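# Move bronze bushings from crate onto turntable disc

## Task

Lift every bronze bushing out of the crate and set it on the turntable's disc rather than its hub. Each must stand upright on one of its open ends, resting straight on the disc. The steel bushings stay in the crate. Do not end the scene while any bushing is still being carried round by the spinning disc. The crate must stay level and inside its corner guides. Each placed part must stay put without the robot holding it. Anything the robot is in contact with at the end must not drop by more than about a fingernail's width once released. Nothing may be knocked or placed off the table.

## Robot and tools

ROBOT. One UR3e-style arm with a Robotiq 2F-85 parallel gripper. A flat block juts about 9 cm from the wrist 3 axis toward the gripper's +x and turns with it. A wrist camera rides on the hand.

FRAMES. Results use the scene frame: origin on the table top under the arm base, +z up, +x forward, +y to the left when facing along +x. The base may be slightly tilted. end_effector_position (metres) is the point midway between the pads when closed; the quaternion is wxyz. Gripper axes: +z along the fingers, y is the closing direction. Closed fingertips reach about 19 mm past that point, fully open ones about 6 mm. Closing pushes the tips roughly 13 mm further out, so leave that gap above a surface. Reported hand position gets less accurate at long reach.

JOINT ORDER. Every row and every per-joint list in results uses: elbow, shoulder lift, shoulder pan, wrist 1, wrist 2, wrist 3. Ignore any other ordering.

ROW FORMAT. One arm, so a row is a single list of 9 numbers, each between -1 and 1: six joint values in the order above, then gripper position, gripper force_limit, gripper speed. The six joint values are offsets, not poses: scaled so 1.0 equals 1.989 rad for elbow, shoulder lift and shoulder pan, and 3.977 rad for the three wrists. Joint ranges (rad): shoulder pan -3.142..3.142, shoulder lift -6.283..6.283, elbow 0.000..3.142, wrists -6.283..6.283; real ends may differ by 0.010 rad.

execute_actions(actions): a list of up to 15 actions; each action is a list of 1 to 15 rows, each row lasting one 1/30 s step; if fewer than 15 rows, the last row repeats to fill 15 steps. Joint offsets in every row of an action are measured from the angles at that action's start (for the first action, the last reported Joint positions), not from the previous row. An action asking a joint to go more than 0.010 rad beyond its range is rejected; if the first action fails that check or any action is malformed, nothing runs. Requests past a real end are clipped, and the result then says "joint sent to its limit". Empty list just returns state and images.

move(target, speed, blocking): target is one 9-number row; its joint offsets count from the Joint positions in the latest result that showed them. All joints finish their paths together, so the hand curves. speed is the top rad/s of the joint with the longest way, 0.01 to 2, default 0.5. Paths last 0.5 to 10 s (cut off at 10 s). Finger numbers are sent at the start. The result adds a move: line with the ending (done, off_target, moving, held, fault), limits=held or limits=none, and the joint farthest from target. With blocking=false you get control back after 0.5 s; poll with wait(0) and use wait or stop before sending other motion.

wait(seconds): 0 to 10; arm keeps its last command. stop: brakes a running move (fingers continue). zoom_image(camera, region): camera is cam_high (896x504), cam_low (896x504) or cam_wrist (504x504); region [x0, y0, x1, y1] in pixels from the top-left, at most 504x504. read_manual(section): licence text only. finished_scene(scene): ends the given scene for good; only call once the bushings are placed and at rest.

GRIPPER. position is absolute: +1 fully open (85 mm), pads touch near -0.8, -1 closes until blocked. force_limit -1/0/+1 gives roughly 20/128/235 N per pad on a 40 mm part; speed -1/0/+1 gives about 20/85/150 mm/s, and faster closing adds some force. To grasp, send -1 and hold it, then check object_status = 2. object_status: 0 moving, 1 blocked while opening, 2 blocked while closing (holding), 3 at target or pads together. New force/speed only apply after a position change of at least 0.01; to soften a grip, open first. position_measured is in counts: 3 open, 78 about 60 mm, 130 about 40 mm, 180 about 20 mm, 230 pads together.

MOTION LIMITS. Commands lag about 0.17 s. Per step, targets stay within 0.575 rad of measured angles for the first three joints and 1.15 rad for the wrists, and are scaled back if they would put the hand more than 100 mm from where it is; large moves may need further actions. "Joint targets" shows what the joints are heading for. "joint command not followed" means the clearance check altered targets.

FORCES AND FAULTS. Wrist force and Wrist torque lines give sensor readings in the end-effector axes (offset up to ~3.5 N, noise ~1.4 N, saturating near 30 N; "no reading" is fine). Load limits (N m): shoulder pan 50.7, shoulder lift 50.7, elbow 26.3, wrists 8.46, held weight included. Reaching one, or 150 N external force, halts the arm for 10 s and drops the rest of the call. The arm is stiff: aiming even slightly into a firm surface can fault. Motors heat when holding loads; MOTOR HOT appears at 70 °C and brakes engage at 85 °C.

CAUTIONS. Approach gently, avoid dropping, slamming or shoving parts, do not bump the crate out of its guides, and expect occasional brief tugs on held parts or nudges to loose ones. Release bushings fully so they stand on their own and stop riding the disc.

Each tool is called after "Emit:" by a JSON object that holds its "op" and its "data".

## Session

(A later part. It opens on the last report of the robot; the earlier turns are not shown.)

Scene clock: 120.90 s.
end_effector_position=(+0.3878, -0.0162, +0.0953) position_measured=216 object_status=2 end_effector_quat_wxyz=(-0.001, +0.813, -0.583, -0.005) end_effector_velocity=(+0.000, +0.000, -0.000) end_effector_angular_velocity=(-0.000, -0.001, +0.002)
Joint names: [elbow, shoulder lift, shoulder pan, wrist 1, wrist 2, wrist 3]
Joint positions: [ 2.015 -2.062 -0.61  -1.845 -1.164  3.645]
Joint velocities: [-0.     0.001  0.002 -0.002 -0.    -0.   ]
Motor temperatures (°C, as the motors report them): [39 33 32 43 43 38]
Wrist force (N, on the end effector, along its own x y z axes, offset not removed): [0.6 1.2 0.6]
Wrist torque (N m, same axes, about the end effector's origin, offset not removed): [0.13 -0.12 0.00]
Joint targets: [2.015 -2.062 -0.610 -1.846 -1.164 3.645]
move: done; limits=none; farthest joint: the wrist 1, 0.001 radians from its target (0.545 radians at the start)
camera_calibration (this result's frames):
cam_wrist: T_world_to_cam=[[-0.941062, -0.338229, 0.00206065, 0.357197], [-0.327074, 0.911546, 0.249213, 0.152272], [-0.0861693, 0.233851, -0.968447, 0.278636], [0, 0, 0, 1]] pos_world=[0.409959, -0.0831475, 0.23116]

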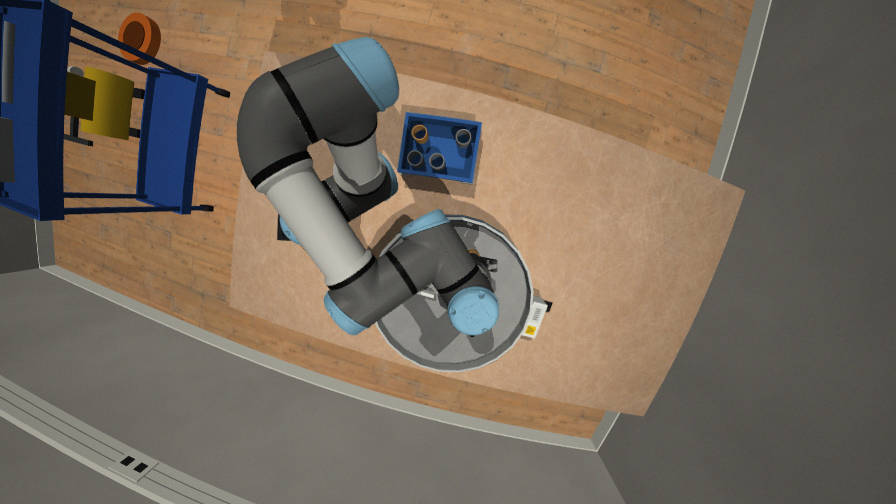

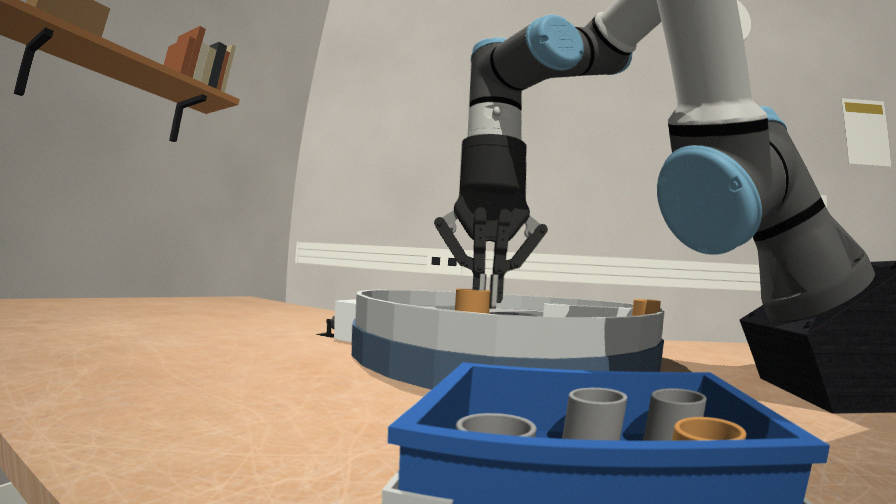

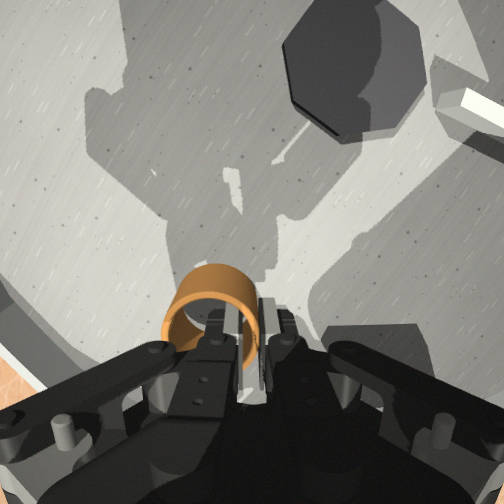

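Emit:
{"op": "move", "data": {"target": [0.0088,0.0032,0.0057,-0.0073,-0.0008,0,-1,-0.6,-0.5], "speed": 0.02}}

Scene clock: 125.17 s.
end_effector_position=(+0.3873, -0.0150, +0.0911) position_measured=216 object_status=2 end_effector_quat_wxyz=(-0.002, +0.816, -0.578, -0.005) end_effector_velocity=(-0.000, +0.000, -0.000) end_effector_angular_velocity=(+0.000, +0.000, +0.000)
Joint names: [elbow, shoulder lift, shoulder pan, wrist 1, wrist 2, wrist 3]
Joint positions: [ 2.032 -2.055 -0.599 -1.874 -1.167  3.645]
Joint velocities: [ 0.002  0.     0.001 -0.002 -0.     0.   ]
Motor temperatures (°C, as the motors report them): [39 33 32 43 43 38]
Wrist force (N, on the end effector, along its own x y z axes, offset not removed): [0.2 1.1 0.8]
Wrist torque (N m, same axes, about the end effector's origin, offset not removed): [0.14 -0.06 0.03]
Joint targets: [2.032 -2.055 -0.599 -1.874 -1.167 3.645]
move: done; limits=none; farthest joint: the shoulder pan, 0.000 radians from its target (0.011 radians at the start)
camera_calibration (this result's frames):
cam_wrist: T_world_to_cam=[[-0.937, -0.349328, 0.0013253, 0.355413], [-0.338015, 0.907601, 0.249012, 0.156215], [-0.0881896, 0.232876, -0.968499, 0.275039], [0, 0, 0, 1]] pos_world=[0.41008, -0.0816757, 0.227005]

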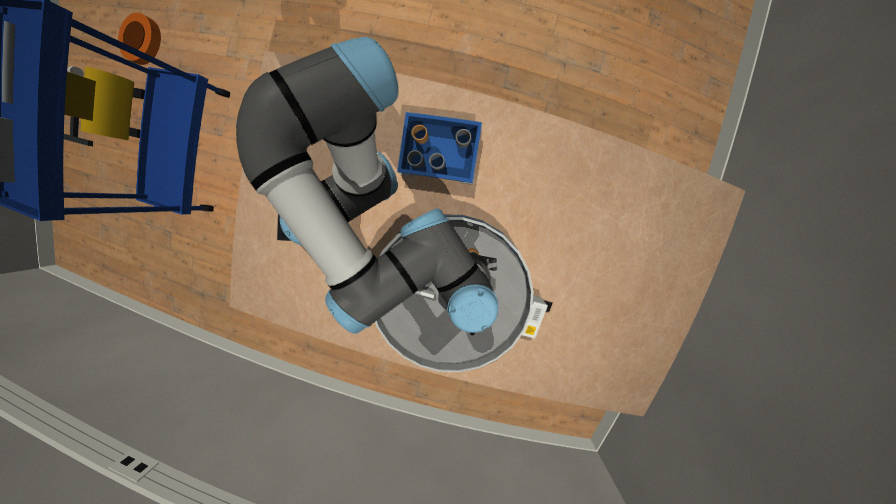

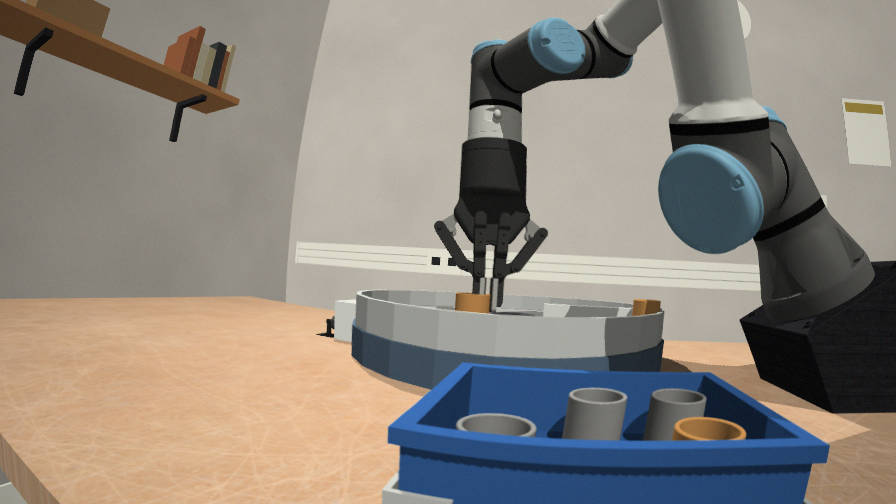

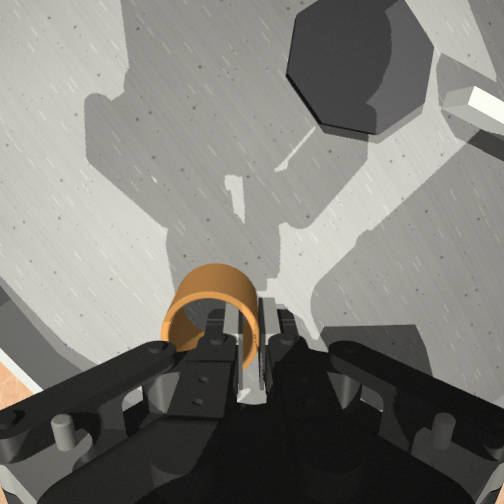

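Emit:
{"op": "move", "data": {"target": [0.0015,0.0005,0.001,-0.0012,0,0,-1,-0.6,-0.5], "speed": 0.01}}

Emit:
{"op": "move", "data": {"target": [0,0,0,0,0,0,-0.6,-0.6,0.5]}}

Emit:
{"op": "move", "data": {"target": [-0.176,-0.0648,-0.114,0.146,0.0166,0,-0.6,-0.6,0.5], "speed": 0.8}}

Emit:
{"op": "move", "data": {"target": [0.231,0.006,0.9165,-0.167,-0.197,0.067,-0.4,-0.6,0.5], "speed": 1.3}}

Emit:
{"op": "move", "data": {"target": [0.1805,0.147,-0.092,-0.175,0.02,-0.038,-0.4,-0.6,0.5], "speed": 0.4}}

Scene clock: 139.07 s.
end_effector_position=(+0.3873, -0.0147, +0.0905) position_measured=216 object_status=2 end_effector_quat_wxyz=(-0.002, +0.817, -0.577, -0.005) end_effector_velocity=(-0.000, -0.000, -0.000) end_effector_angular_velocity=(-0.000, +0.000, -0.000)
Joint names: [elbow, shoulder lift, shoulder pan, wrist 1, wrist 2, wrist 3]
Joint positions: [ 2.035 -2.055 -0.597 -1.879 -1.167  3.645]
Joint velocities: [ 0.002  0.    -0.    -0.002 -0.    -0.   ]
Motor temperatures (°C, as the motors report them): [39 33 32 43 43 38]
Wrist force (N, on the end effector, along its own x y z axes, offset not removed): [-0.7 3.7 -13.3]
Wrist torque (N m, same axes, about the end effector's origin, offset not removed): [0.21 0.00 0.03]
Joint targets: [2.035 -2.054 -0.597 -1.879 -1.167 3.645]
move: done; limits=none; farthest joint: the shoulder lift, 0.001 radians from its target (0.001 radians at the start)
camera_calibration (this result's frames):
cam_wrist: T_world_to_cam=[[-0.936286, -0.351238, 0.000691533, 0.355292], [-0.340004, 0.906831, 0.249108, 0.156825], [-0.0881231, 0.233001, -0.968476, 0.274324], [0, 0, 0, 1]] pos_world=[0.410151, -0.0813391, 0.226364]

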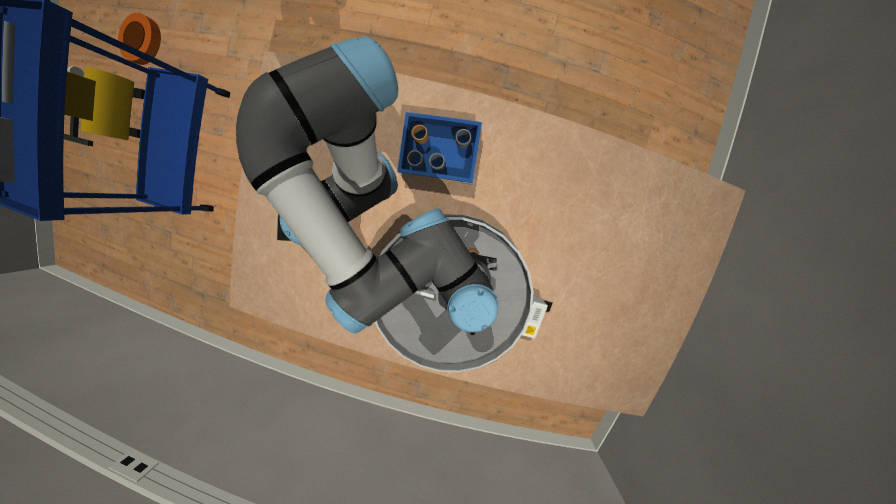

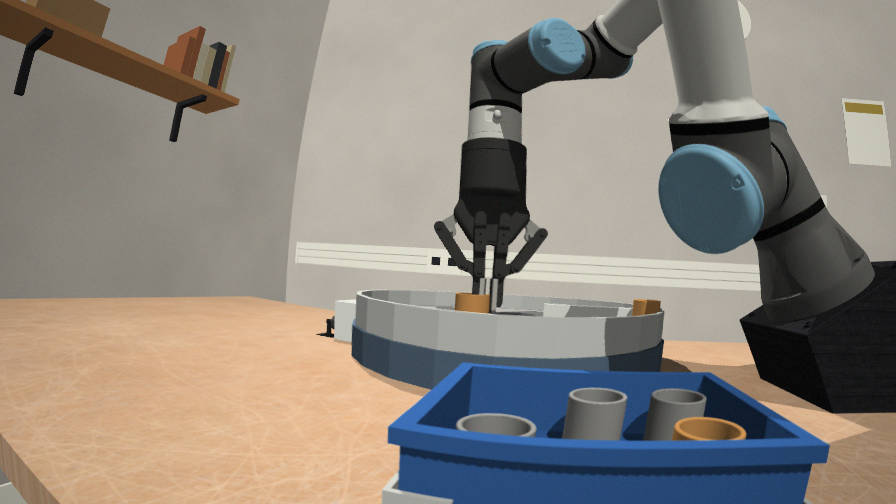

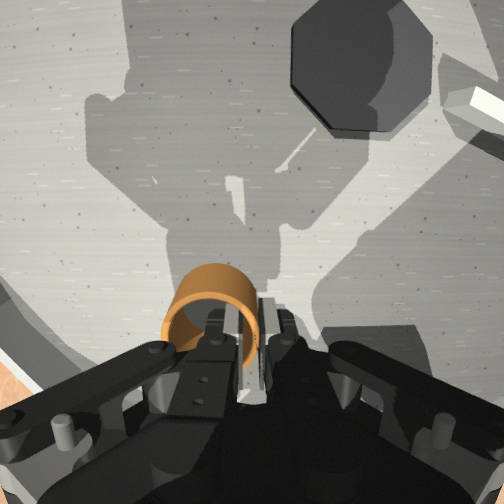

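Scene clock: 139.57 s.
end_effector_position=(+0.3873, -0.0147, +0.0904) position_measured=205 object_status=3 end_effector_quat_wxyz=(-0.002, +0.817, -0.577, -0.005) end_effector_velocity=(+0.000, +0.000, +0.000) end_effector_angular_velocity=(-0.000, -0.000, +0.001)
Joint names: [elbow, shoulder lift, shoulder pan, wrist 1, wrist 2, wrist 3]
Joint positions: [ 2.035 -2.054 -0.597 -1.879 -1.167  3.645]
Joint velocities: [-0.    -0.     0.001 -0.    -0.     0.   ]
Motor temperatures (°C, as the motors report them): [39 33 32 43 43 38]
Wrist force (N, on the end effector, along its own x y z axes, offset not removed): [-0.1 1.5 -0.1]
Wrist torque (N m, same axes, about the end effector's origin, offset not removed): [0.18 0.01 -0.01]
Joint targets: [2.035 -2.055 -0.597 -1.879 -1.167 3.645]
move: done; limits=none; farthest joint: the shoulder lift, 0.001 radians from its target (0.000 radians at the start)
camera_calibration (this result's frames):
cam_wrist: T_world_to_cam=[[-0.93629, -0.351227, 0.000733332, 0.355282], [-0.339975, 0.906815, 0.249207, 0.156812], [-0.0881933, 0.233081, -0.96845, 0.274313], [0, 0, 0, 1]] pos_world=[0.410152, -0.0813515, 0.226319]

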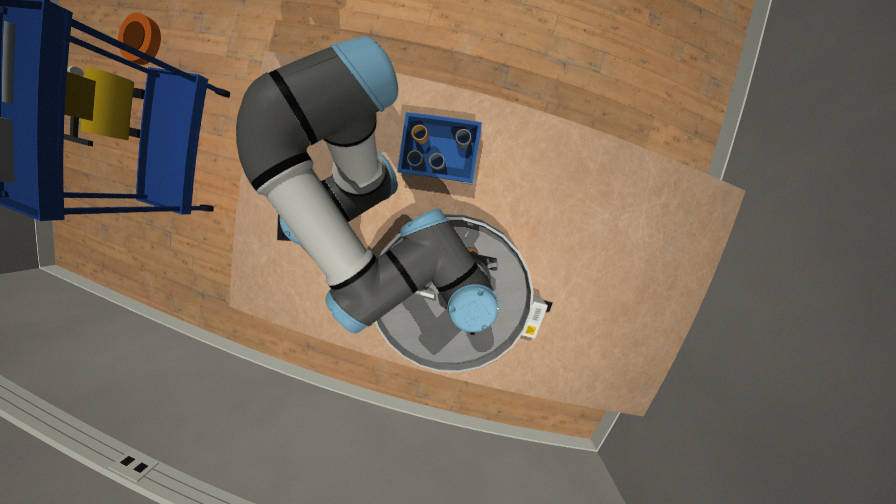

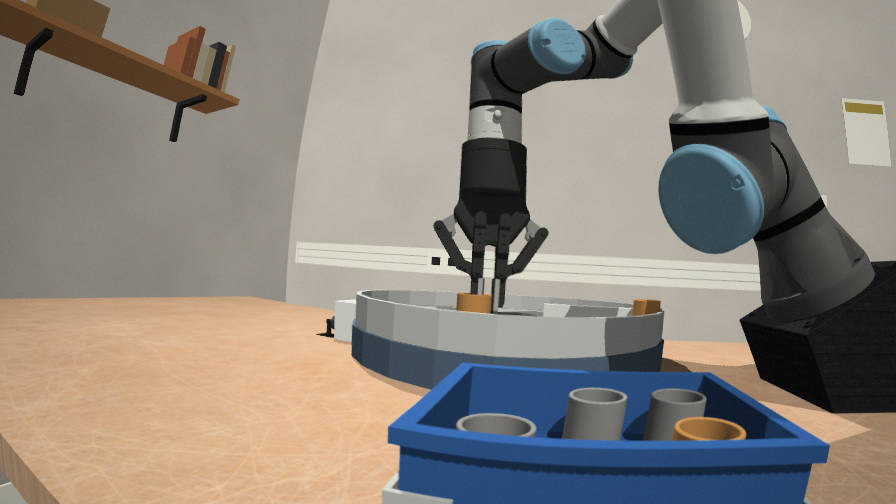

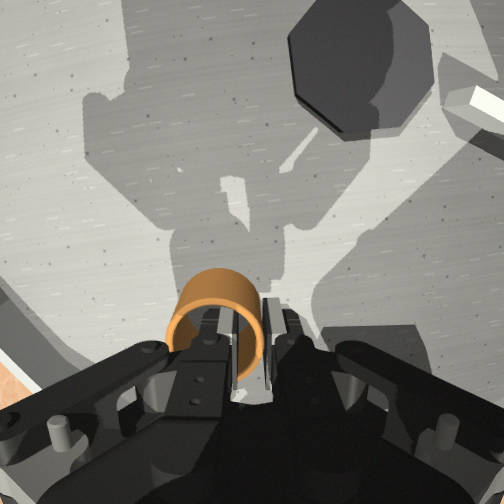

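Scene clock: 141.03 s.
end_effector_position=(+0.3892, -0.0151, +0.1740) position_measured=205 object_status=3 end_effector_quat_wxyz=(-0.003, +0.742, -0.671, -0.005) end_effector_velocity=(-0.000, +0.000, +0.000) end_effector_angular_velocity=(+0.000, -0.000, -0.001)
Joint names: [elbow, shoulder lift, shoulder pan, wrist 1, wrist 2, wrist 3]
Joint positions: [ 1.685 -2.183 -0.823 -1.298 -1.101  3.645]
Joint velocities: [-0.001 -0.001 -0.001  0.002  0.    -0.   ]
Motor temperatures (°C, as the motors report them): [39 33 32 43 43 38]
Wrist force (N, on the end effector, along its own x y z axes, offset not removed): [1.1 1.7 -0.4]
Wrist torque (N m, same axes, about the end effector's origin, offset not removed): [0.25 -0.20 0.00]
Joint targets: [1.685 -2.183 -0.823 -1.298 -1.101 3.645]
move: done; limits=none; farthest joint: the shoulder pan, 0.000 radians from its target (0.227 radians at the start)
camera_calibration (this result's frames):
cam_wrist: T_world_to_cam=[[-0.992999, -0.118124, -0.000189627, 0.382628], [-0.11442, 0.961464, 0.249991, 0.0499649], [-0.0293476, 0.248263, -0.968248, 0.3328], [0, 0, 0, 1]] pos_world=[0.395433, -0.0854639, 0.309815]

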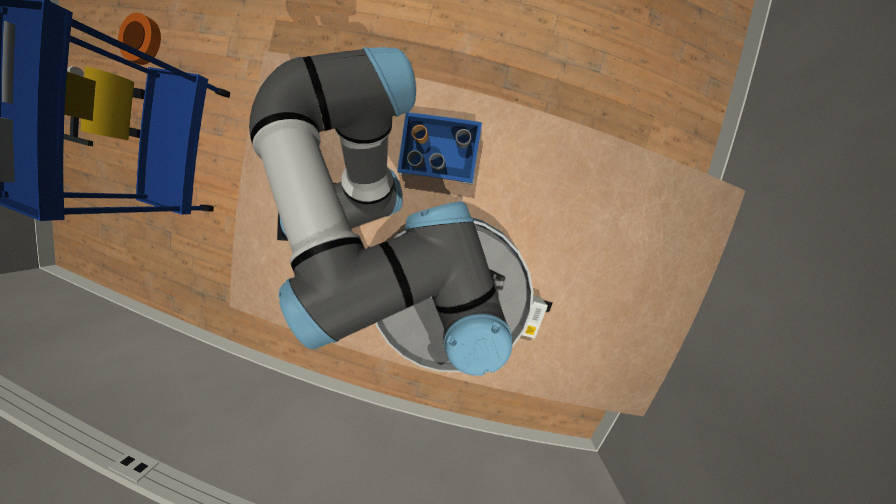

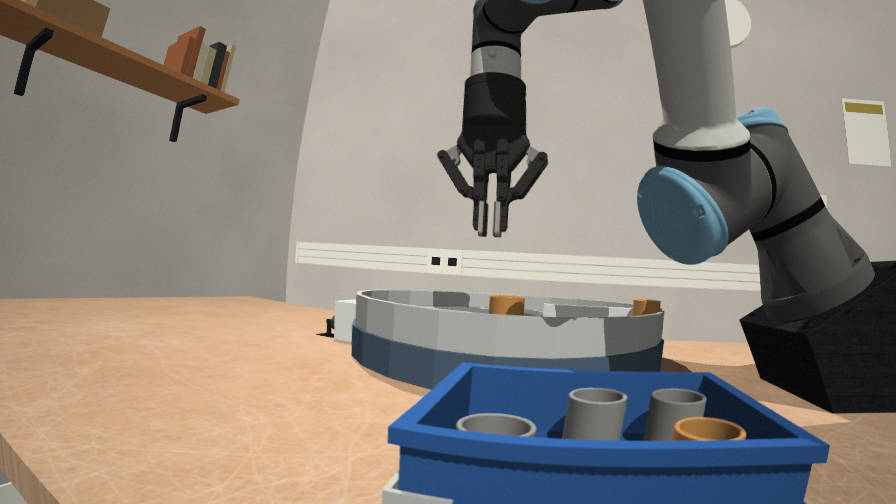

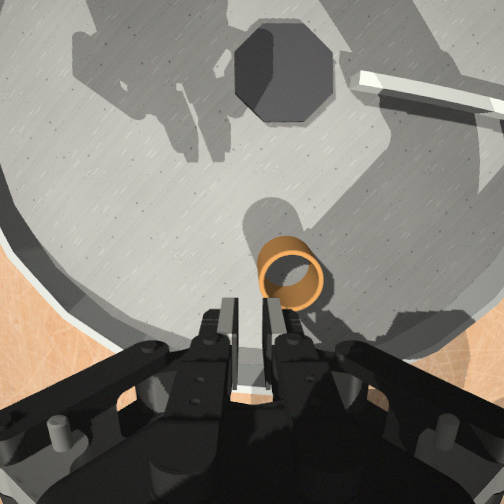

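Scene clock: 143.30 s.
end_effector_position=(+0.2006, +0.2253, +0.1745) position_measured=179 object_status=3 end_effector_quat_wxyz=(-0.004, +1.000, -0.018, -0.002) end_effector_velocity=(-0.000, +0.000, +0.000) end_effector_angular_velocity=(+0.000, -0.000, +0.001)
Joint names: [elbow, shoulder lift, shoulder pan, wrist 1, wrist 2, wrist 3]
Joint positions: [ 2.144 -2.171  0.999 -1.963 -1.884  3.912]
Joint velocities: [ 0.    -0.     0.002 -0.001 -0.001  0.   ]
Motor temperatures (°C, as the motors report them): [39 33 32 43 43 38]
Wrist force (N, on the end effector, along its own x y z axes, offset not removed): [1.0 1.2 -0.2]
Wrist torque (N m, same axes, about the end effector's origin, offset not removed): [0.17 -0.20 -0.01]
Joint targets: [2.144 -2.171 0.999 -1.963 -1.884 3.912]
move: done; limits=none; farthest joint: the shoulder pan, 0.000 radians from its target (1.823 radians at the start)
camera_calibration (this result's frames):
cam_wrist: T_world_to_cam=[[-0.0169971, -0.999808, -0.00970001, 0.228278], [-0.97017, 0.0141453, 0.242012, 0.183542], [-0.241829, 0.0135242, -0.970225, 0.363883], [0, 0, 0, 1]] pos_world=[0.269945, 0.220717, 0.310843]

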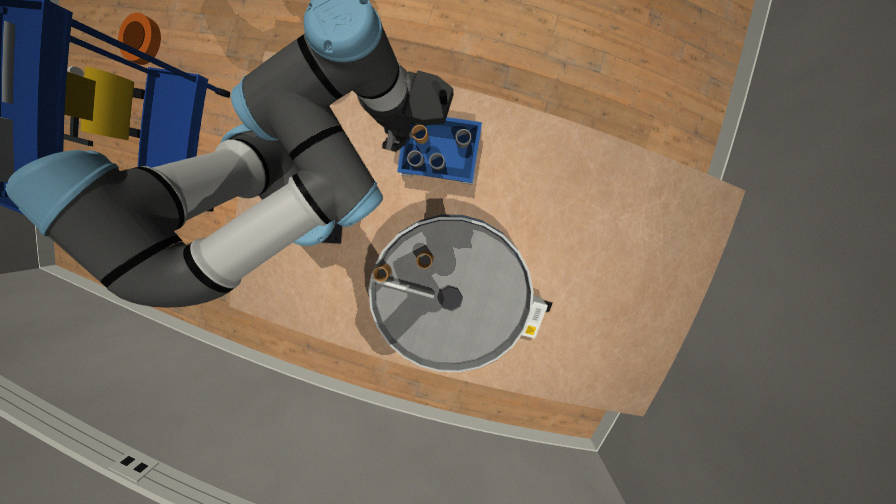

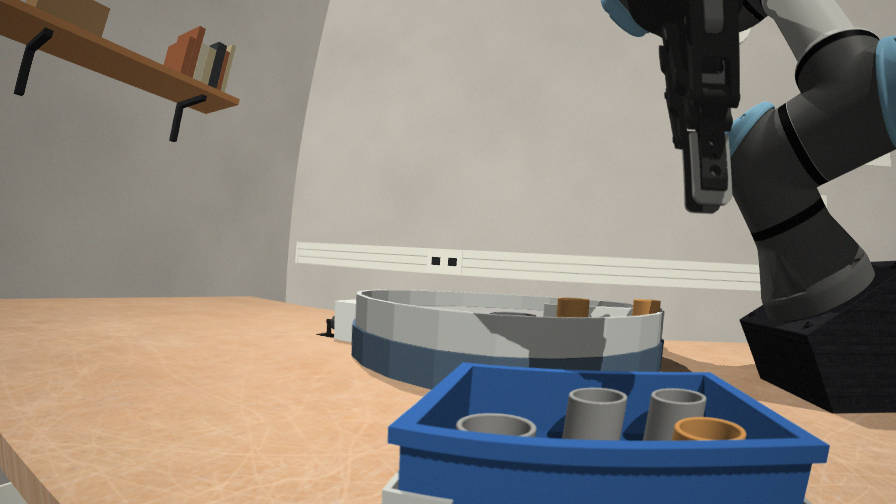

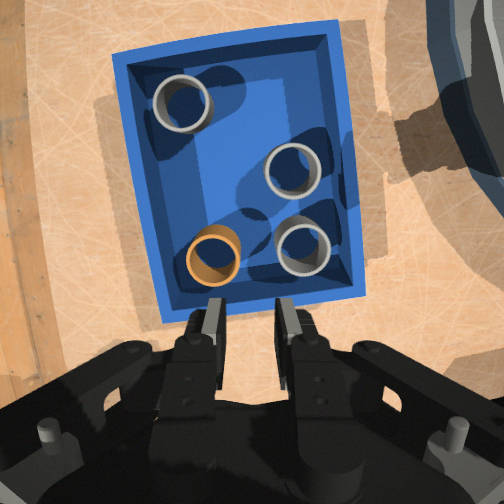

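Scene clock: 145.67 s.
end_effector_position=(+0.1999, +0.2263, +0.0642) position_measured=179 object_status=3 end_effector_quat_wxyz=(-0.004, +1.000, -0.028, -0.003) end_effector_velocity=(+0.000, -0.000, -0.000) end_effector_angular_velocity=(+0.000, -0.001, +0.000)
Joint names: [elbow, shoulder lift, shoulder pan, wrist 1, wrist 2, wrist 3]
Joint positions: [ 2.503 -1.879  0.816 -2.658 -1.805  3.761]
Joint velocities: [ 0.001  0.    -0.    -0.002 -0.    -0.   ]
Motor temperatures (°C, as the motors report them): [39 33 32 43 43 38]
Wrist force (N, on the end effector, along its own x y z axes, offset not removed): [0.9 0.4 0.1]
Wrist torque (N m, same axes, about the end effector's origin, offset not removed): [0.04 -0.14 -0.01]
Joint targets: [2.503 -1.879 0.816 -2.659 -1.805 3.761]
move: done; limits=none; farthest joint: the wrist 1, 0.001 radians from its target (0.696 radians at the start)
camera_calibration (this result's frames):
cam_wrist: T_world_to_cam=[[-0.0371714, -0.999264, -0.00947831, 0.232038], [-0.969123, 0.0337333, 0.24426, 0.204806], [-0.24376, 0.0182651, -0.969663, 0.255966], [0, 0, 0, 1]] pos_world=[0.269502, 0.220283, 0.200374]

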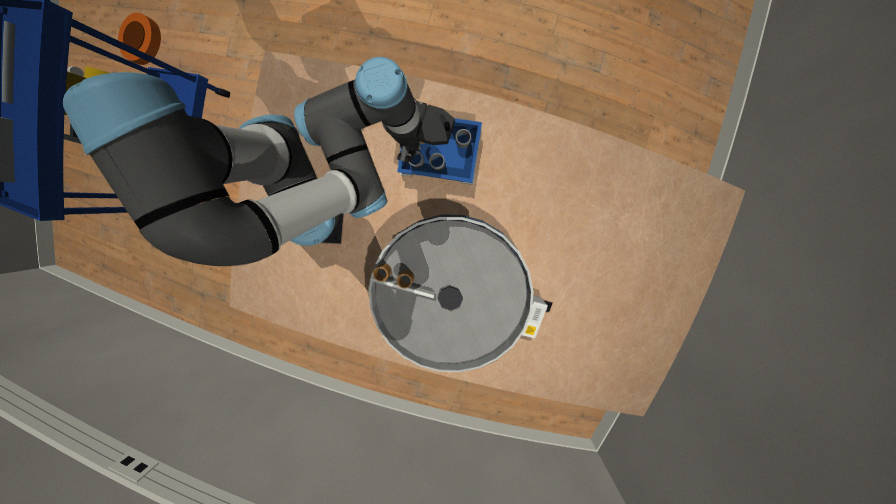

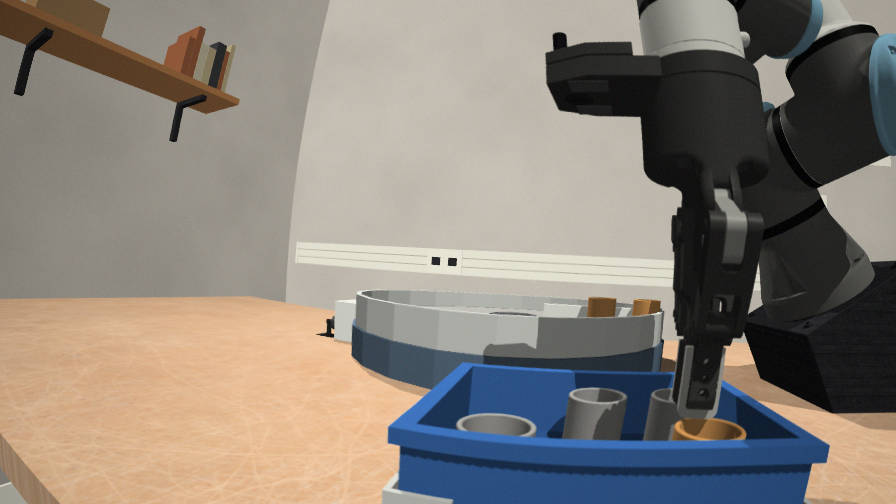

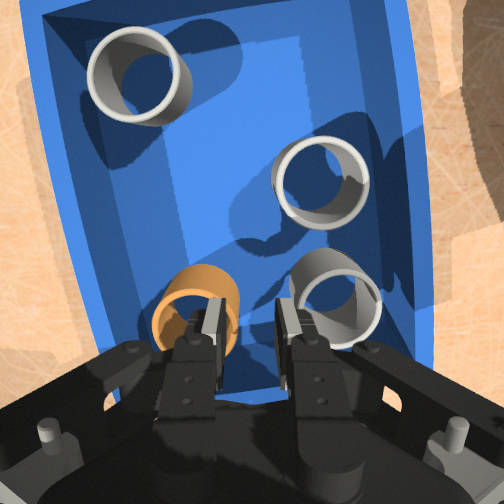

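Emit:
{"op": "move", "data": {"target": [-0.004,0.0118,0.014,-0.005,-0.003,0.006,-0.4,-0.6,0.5], "speed": 0.1}}

Scene clock: 155.67 s.
end_effector_position=(+0.1989, +0.2316, +0.0650) position_measured=179 object_status=3 end_effector_quat_wxyz=(-0.007, +1.000, -0.028, +0.001) end_effector_velocity=(+0.000, +0.000, +0.000) end_effector_angular_velocity=(+0.001, -0.001, -0.000)
Joint names: [elbow, shoulder lift, shoulder pan, wrist 1, wrist 2, wrist 3]
Joint positions: [ 2.495 -1.856  0.844 -2.678 -1.817  3.784]
Joint velocities: [-0.001  0.002  0.002 -0.002 -0.001  0.002]
Motor temperatures (°C, as the motors report them): [39 33 32 43 43 38]
Wrist force (N, on the end effector, along its own x y z axes, offset not removed): [0.5 1.6 -0.1]
Wrist torque (N m, same axes, about the end effector's origin, offset not removed): [0.20 -0.11 -0.01]
Joint targets: [2.495 -1.856 0.844 -2.678 -1.817 3.785]
move: done; limits=none; farthest joint: the shoulder pan, 0.000 radians from its target (0.028 radians at the start)
camera_calibration (this result's frames):
cam_wrist: T_world_to_cam=[[-0.0378939, -0.999158, -0.0157369, 0.237844], [-0.971054, 0.0331023, 0.236555, 0.204502], [-0.235835, 0.0242454, -0.971491, 0.253539], [0, 0, 0, 1]] pos_world=[0.267388, 0.224727, 0.201678]

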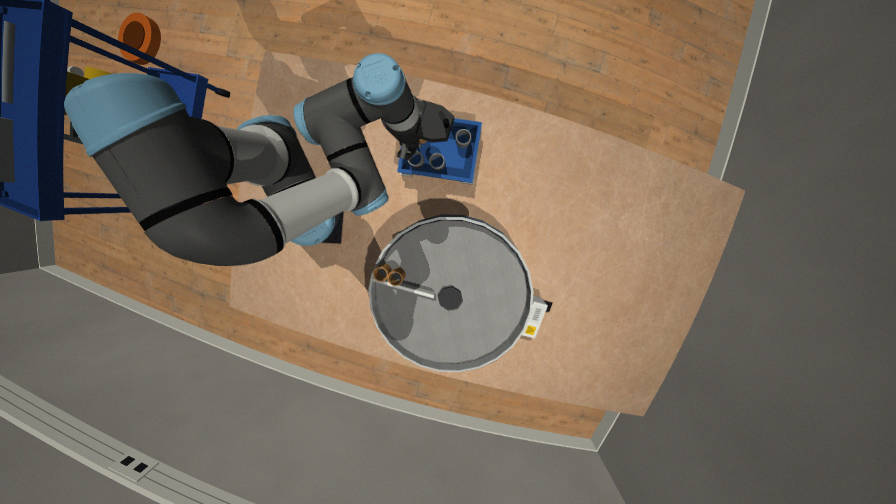

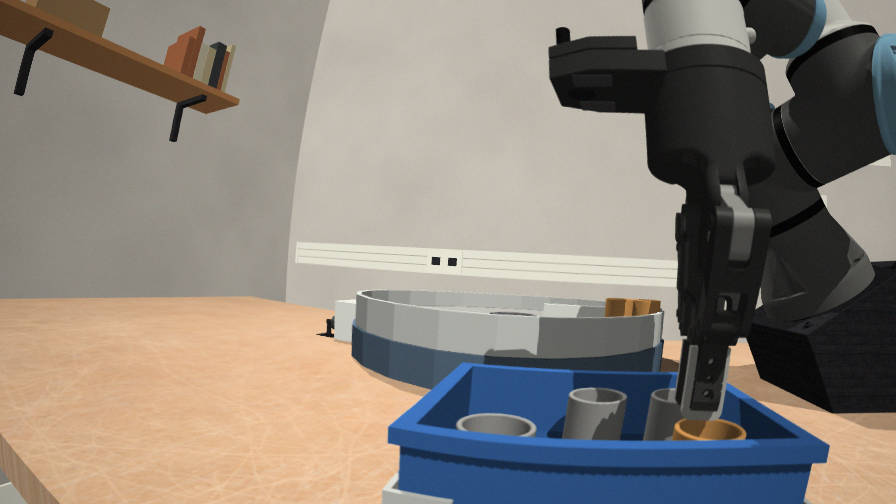

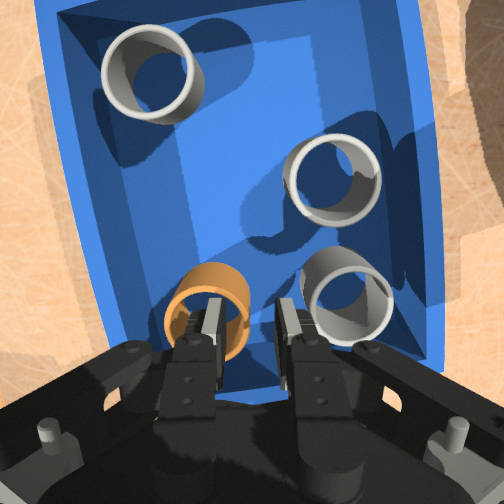

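Emit:
{"op": "move", "data": {"target": [0.018,0.0635,-0.012,-0.0395,0.0023,-0.005,-0.4,-0.6,0.5], "speed": 0.05}}

Scene clock: 161.33 s.
end_effector_position=(+0.1969, +0.2313, +0.0424) position_measured=179 object_status=3 end_effector_quat_wxyz=(-0.003, +1.000, -0.028, -0.002) end_effector_velocity=(-0.001, -0.000, -0.001) end_effector_angular_velocity=(-0.001, +0.002, +0.001)
Joint names: [elbow, shoulder lift, shoulder pan, wrist 1, wrist 2, wrist 3]
Joint positions: [ 2.531 -1.73   0.82  -2.835 -1.808  3.765]
Joint velocities: [ 0.002  0.002  0.001 -0.003  0.    -0.   ]
Motor temperatures (°C, as the motors report them): [39 33 32 43 43 38]
Wrist force (N, on the end effector, along its own x y z axes, offset not removed): [0.6 2.3 0.1]
Wrist torque (N m, same axes, about the end effector's origin, offset not removed): [0.35 -0.12 0.01]
Joint targets: [2.531 -1.729 0.820 -2.835 -1.808 3.765]
move: done; limits=none; farthest joint: the shoulder pan, 0.000 radians from its target (0.024 radians at the start)
camera_calibration (this result's frames):
cam_wrist: T_world_to_cam=[[-0.0375396, -0.999257, -0.00875258, 0.236801], [-0.969281, 0.0342801, 0.243557, 0.206976], [-0.243076, 0.0176267, -0.969847, 0.234045], [0, 0, 0, 1]] pos_world=[0.266398, 0.225404, 0.17865]

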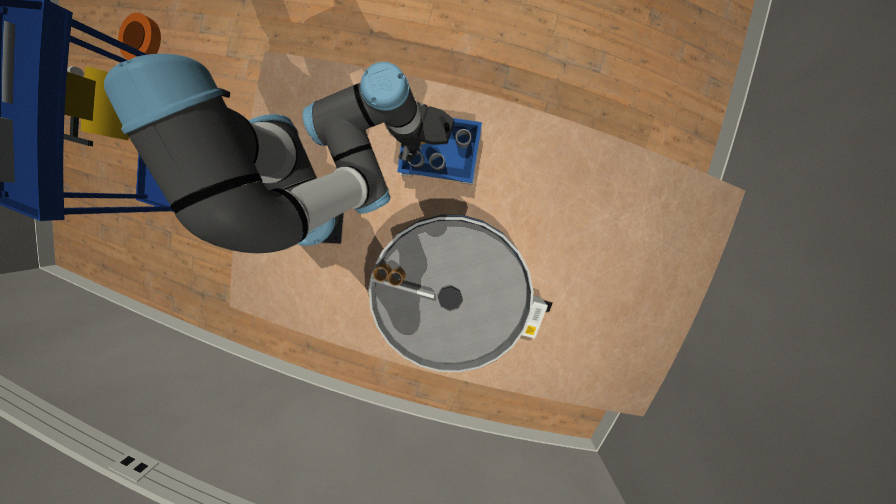

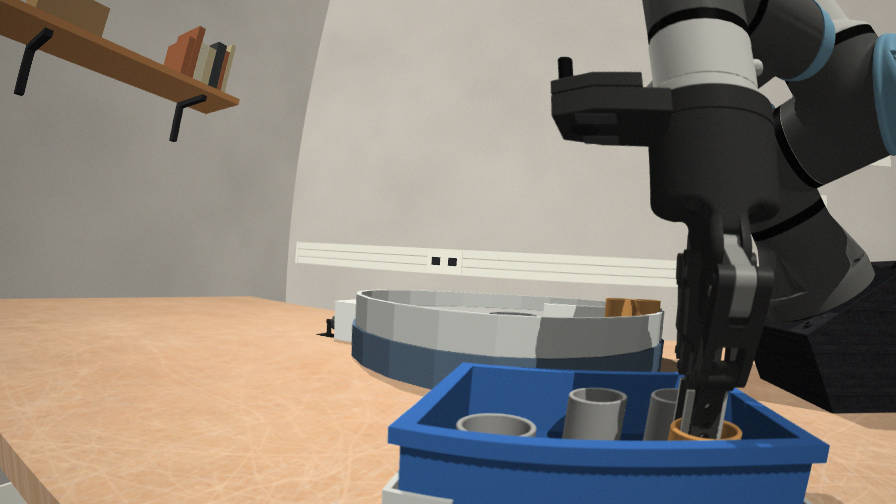

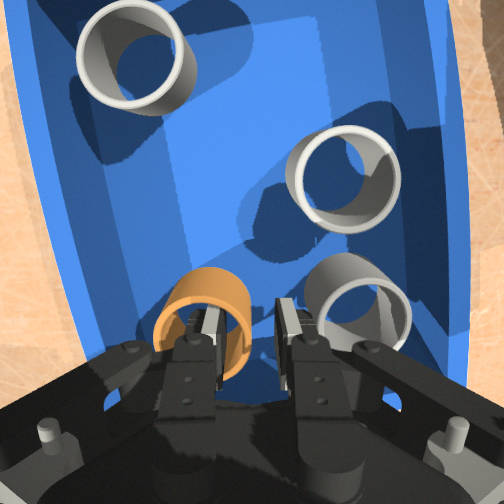

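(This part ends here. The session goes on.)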